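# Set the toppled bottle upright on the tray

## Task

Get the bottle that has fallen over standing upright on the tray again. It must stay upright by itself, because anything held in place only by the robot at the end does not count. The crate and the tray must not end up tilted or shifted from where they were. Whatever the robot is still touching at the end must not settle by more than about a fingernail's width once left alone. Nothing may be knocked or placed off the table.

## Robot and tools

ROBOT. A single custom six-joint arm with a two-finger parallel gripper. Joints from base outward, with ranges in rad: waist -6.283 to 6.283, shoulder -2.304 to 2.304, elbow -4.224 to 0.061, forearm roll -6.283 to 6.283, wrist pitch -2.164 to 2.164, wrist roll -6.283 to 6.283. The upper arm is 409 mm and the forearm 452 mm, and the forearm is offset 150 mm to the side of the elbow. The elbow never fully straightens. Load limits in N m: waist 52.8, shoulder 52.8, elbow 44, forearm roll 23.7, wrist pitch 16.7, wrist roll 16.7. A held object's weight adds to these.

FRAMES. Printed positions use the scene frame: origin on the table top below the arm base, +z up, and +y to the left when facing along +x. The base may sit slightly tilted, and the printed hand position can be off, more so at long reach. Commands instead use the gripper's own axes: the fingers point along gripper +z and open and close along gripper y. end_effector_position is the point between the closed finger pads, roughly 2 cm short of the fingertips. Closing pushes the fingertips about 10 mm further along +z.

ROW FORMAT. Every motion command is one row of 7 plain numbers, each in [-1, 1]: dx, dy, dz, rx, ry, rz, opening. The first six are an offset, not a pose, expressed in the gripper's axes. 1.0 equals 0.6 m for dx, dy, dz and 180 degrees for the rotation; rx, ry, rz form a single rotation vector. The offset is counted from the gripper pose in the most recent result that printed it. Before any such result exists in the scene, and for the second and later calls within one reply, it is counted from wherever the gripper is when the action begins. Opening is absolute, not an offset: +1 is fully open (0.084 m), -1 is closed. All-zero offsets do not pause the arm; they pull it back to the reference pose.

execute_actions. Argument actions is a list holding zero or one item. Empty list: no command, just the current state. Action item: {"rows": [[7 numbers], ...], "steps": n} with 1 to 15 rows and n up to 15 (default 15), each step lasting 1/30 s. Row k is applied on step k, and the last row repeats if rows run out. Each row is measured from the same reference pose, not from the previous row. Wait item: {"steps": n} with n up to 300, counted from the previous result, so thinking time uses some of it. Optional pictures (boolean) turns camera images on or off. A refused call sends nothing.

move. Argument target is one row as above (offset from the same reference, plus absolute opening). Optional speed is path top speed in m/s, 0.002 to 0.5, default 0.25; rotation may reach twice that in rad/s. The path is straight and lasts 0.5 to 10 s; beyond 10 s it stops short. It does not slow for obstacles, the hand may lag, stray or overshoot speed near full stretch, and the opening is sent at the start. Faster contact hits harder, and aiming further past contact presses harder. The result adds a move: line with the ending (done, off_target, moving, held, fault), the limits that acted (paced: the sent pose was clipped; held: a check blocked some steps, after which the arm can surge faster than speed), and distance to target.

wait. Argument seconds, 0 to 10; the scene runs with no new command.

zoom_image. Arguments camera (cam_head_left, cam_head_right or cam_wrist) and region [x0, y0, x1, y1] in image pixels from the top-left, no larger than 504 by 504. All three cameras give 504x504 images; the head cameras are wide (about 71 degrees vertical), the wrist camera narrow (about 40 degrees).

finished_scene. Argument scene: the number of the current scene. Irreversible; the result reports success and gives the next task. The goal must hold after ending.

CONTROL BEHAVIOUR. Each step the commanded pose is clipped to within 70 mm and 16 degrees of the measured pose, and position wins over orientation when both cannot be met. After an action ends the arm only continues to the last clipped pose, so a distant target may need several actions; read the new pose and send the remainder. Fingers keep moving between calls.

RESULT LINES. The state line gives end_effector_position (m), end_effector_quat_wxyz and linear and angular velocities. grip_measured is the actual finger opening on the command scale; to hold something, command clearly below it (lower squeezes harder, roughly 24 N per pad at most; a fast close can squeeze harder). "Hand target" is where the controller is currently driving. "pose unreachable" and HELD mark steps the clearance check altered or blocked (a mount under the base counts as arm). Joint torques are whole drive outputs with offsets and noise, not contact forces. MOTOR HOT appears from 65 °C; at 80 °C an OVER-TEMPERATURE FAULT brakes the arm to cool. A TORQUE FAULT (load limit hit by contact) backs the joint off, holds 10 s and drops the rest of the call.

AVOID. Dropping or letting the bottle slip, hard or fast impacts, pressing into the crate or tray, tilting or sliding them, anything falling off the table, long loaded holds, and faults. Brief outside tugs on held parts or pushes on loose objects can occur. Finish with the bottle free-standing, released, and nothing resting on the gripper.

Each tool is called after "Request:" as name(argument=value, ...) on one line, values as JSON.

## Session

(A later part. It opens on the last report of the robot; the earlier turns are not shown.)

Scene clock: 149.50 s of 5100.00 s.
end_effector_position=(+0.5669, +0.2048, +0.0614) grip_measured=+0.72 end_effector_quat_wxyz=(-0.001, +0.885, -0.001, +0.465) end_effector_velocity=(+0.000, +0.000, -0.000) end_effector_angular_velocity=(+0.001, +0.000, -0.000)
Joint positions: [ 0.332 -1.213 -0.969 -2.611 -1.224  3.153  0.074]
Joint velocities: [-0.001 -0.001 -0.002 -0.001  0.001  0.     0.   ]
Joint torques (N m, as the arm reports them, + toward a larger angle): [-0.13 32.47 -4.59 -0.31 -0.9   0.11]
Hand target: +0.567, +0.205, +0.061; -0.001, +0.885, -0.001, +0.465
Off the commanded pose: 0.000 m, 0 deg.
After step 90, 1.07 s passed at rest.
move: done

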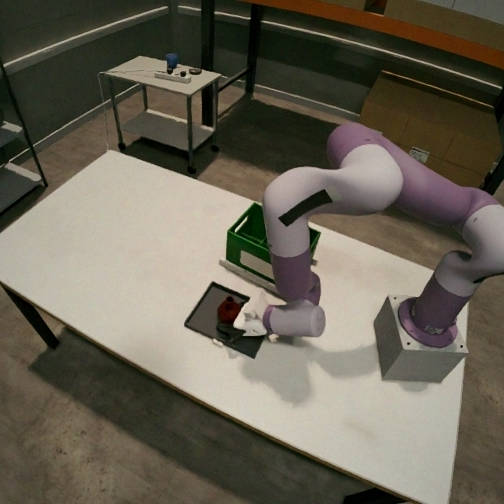

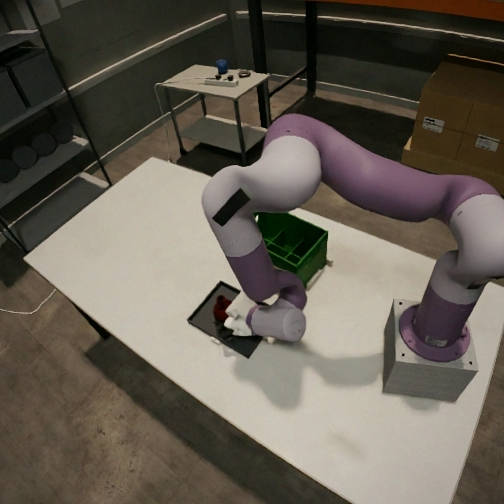

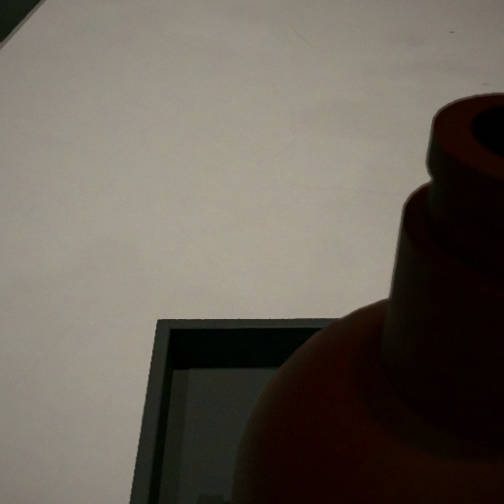

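Wrist torque shows contact. Release and retreat.

Request:
move(target=[0,0,0,0,0,0,1])

Request:
move(target=[0,0,-0.2,0,0,0,1], speed=0.1)

Scene clock: 156.30 s of 5100.00 s.
end_effector_position=(+0.5669, +0.2048, +0.0614) grip_measured=+1.00 end_effector_quat_wxyz=(-0.001, +0.885, -0.001, +0.465) end_effector_velocity=(+0.002, +0.000, +0.001) end_effector_angular_velocity=(+0.001, -0.003, -0.001)
Joint positions: [ 0.332 -1.213 -0.969 -2.611 -1.224  3.153  0.084]
Joint velocities: [-0.     0.001 -0.002  0.001 -0.001  0.     0.   ]
Joint torques (N m, as the arm reports them, + toward a larger angle): [-2.07 31.33 -3.16  0.7  -1.04  0.25]
Hand target: +0.567, +0.205, +0.061; -0.001, +0.885, -0.001, +0.465
Off the commanded pose: 0.000 m, 0 deg.
After step 90, 3.10 s passed at rest.
move: done

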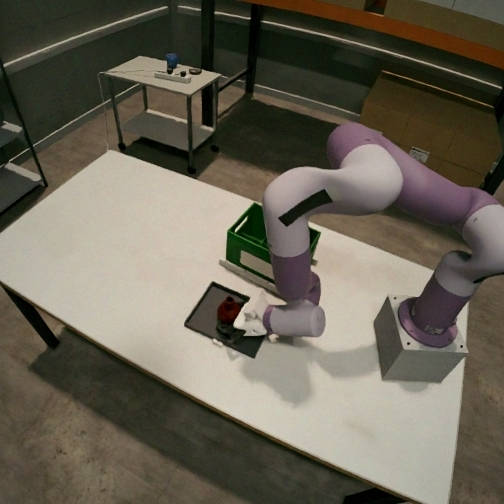

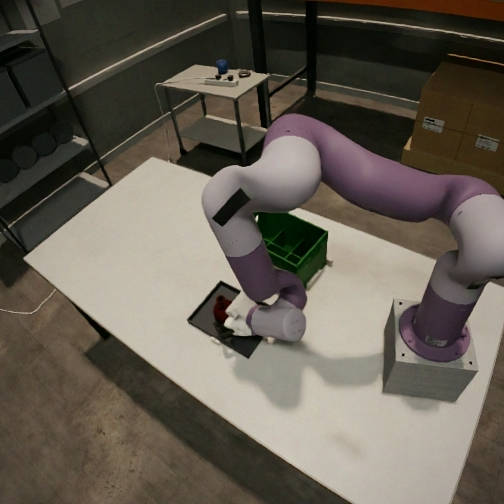

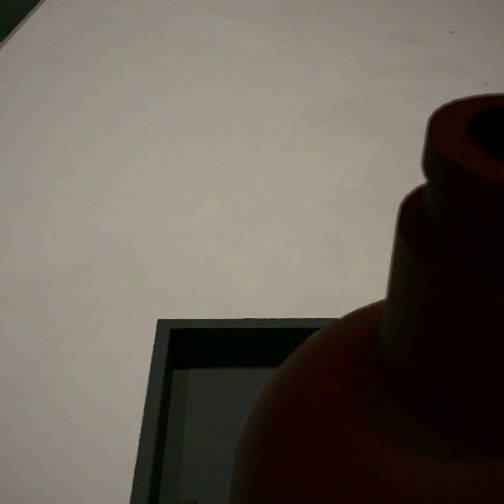

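Scene clock: 157.90 s of 5100.00 s.
end_effector_position=(+0.4682, +0.2040, +0.1291) grip_measured=+1.00 end_effector_quat_wxyz=(-0.000, +0.885, -0.001, +0.465) end_effector_velocity=(-0.001, +0.001, +0.001) end_effector_angular_velocity=(+0.001, -0.001, +0.002)
Joint positions: [ 0.499 -1.04  -0.691 -2.482 -1.284  3.256  0.084]
Joint velocities: [ 0.004  0.003  0.002  0.001 -0.     0.001  0.   ]
Joint torques (N m, as the arm reports them, + toward a larger angle): [ 0.15 26.68 -2.61  0.56 -1.23  0.29]
Hand target: +0.468, +0.204, +0.129; -0.000, +0.885, -0.001, +0.465
Off the commanded pose: 0.001 m, 0 deg.
move: done

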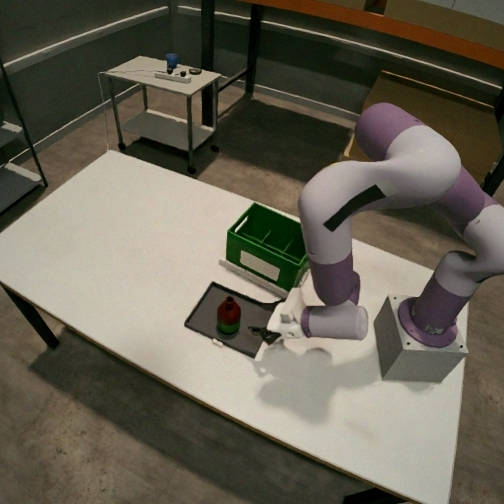

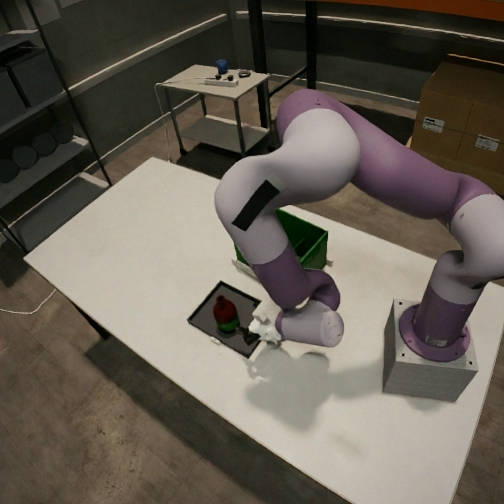

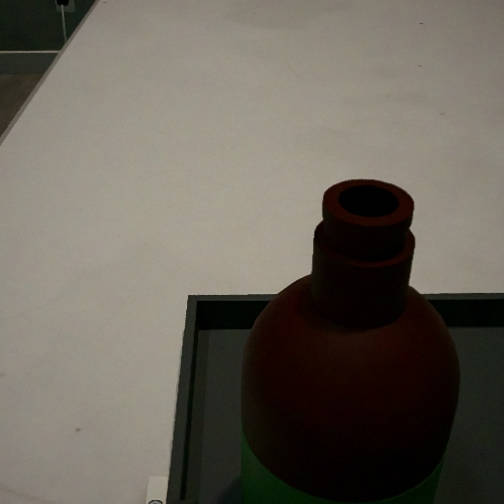

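Request:
finished_scene(scene=1)

The scene is finished: the task was done.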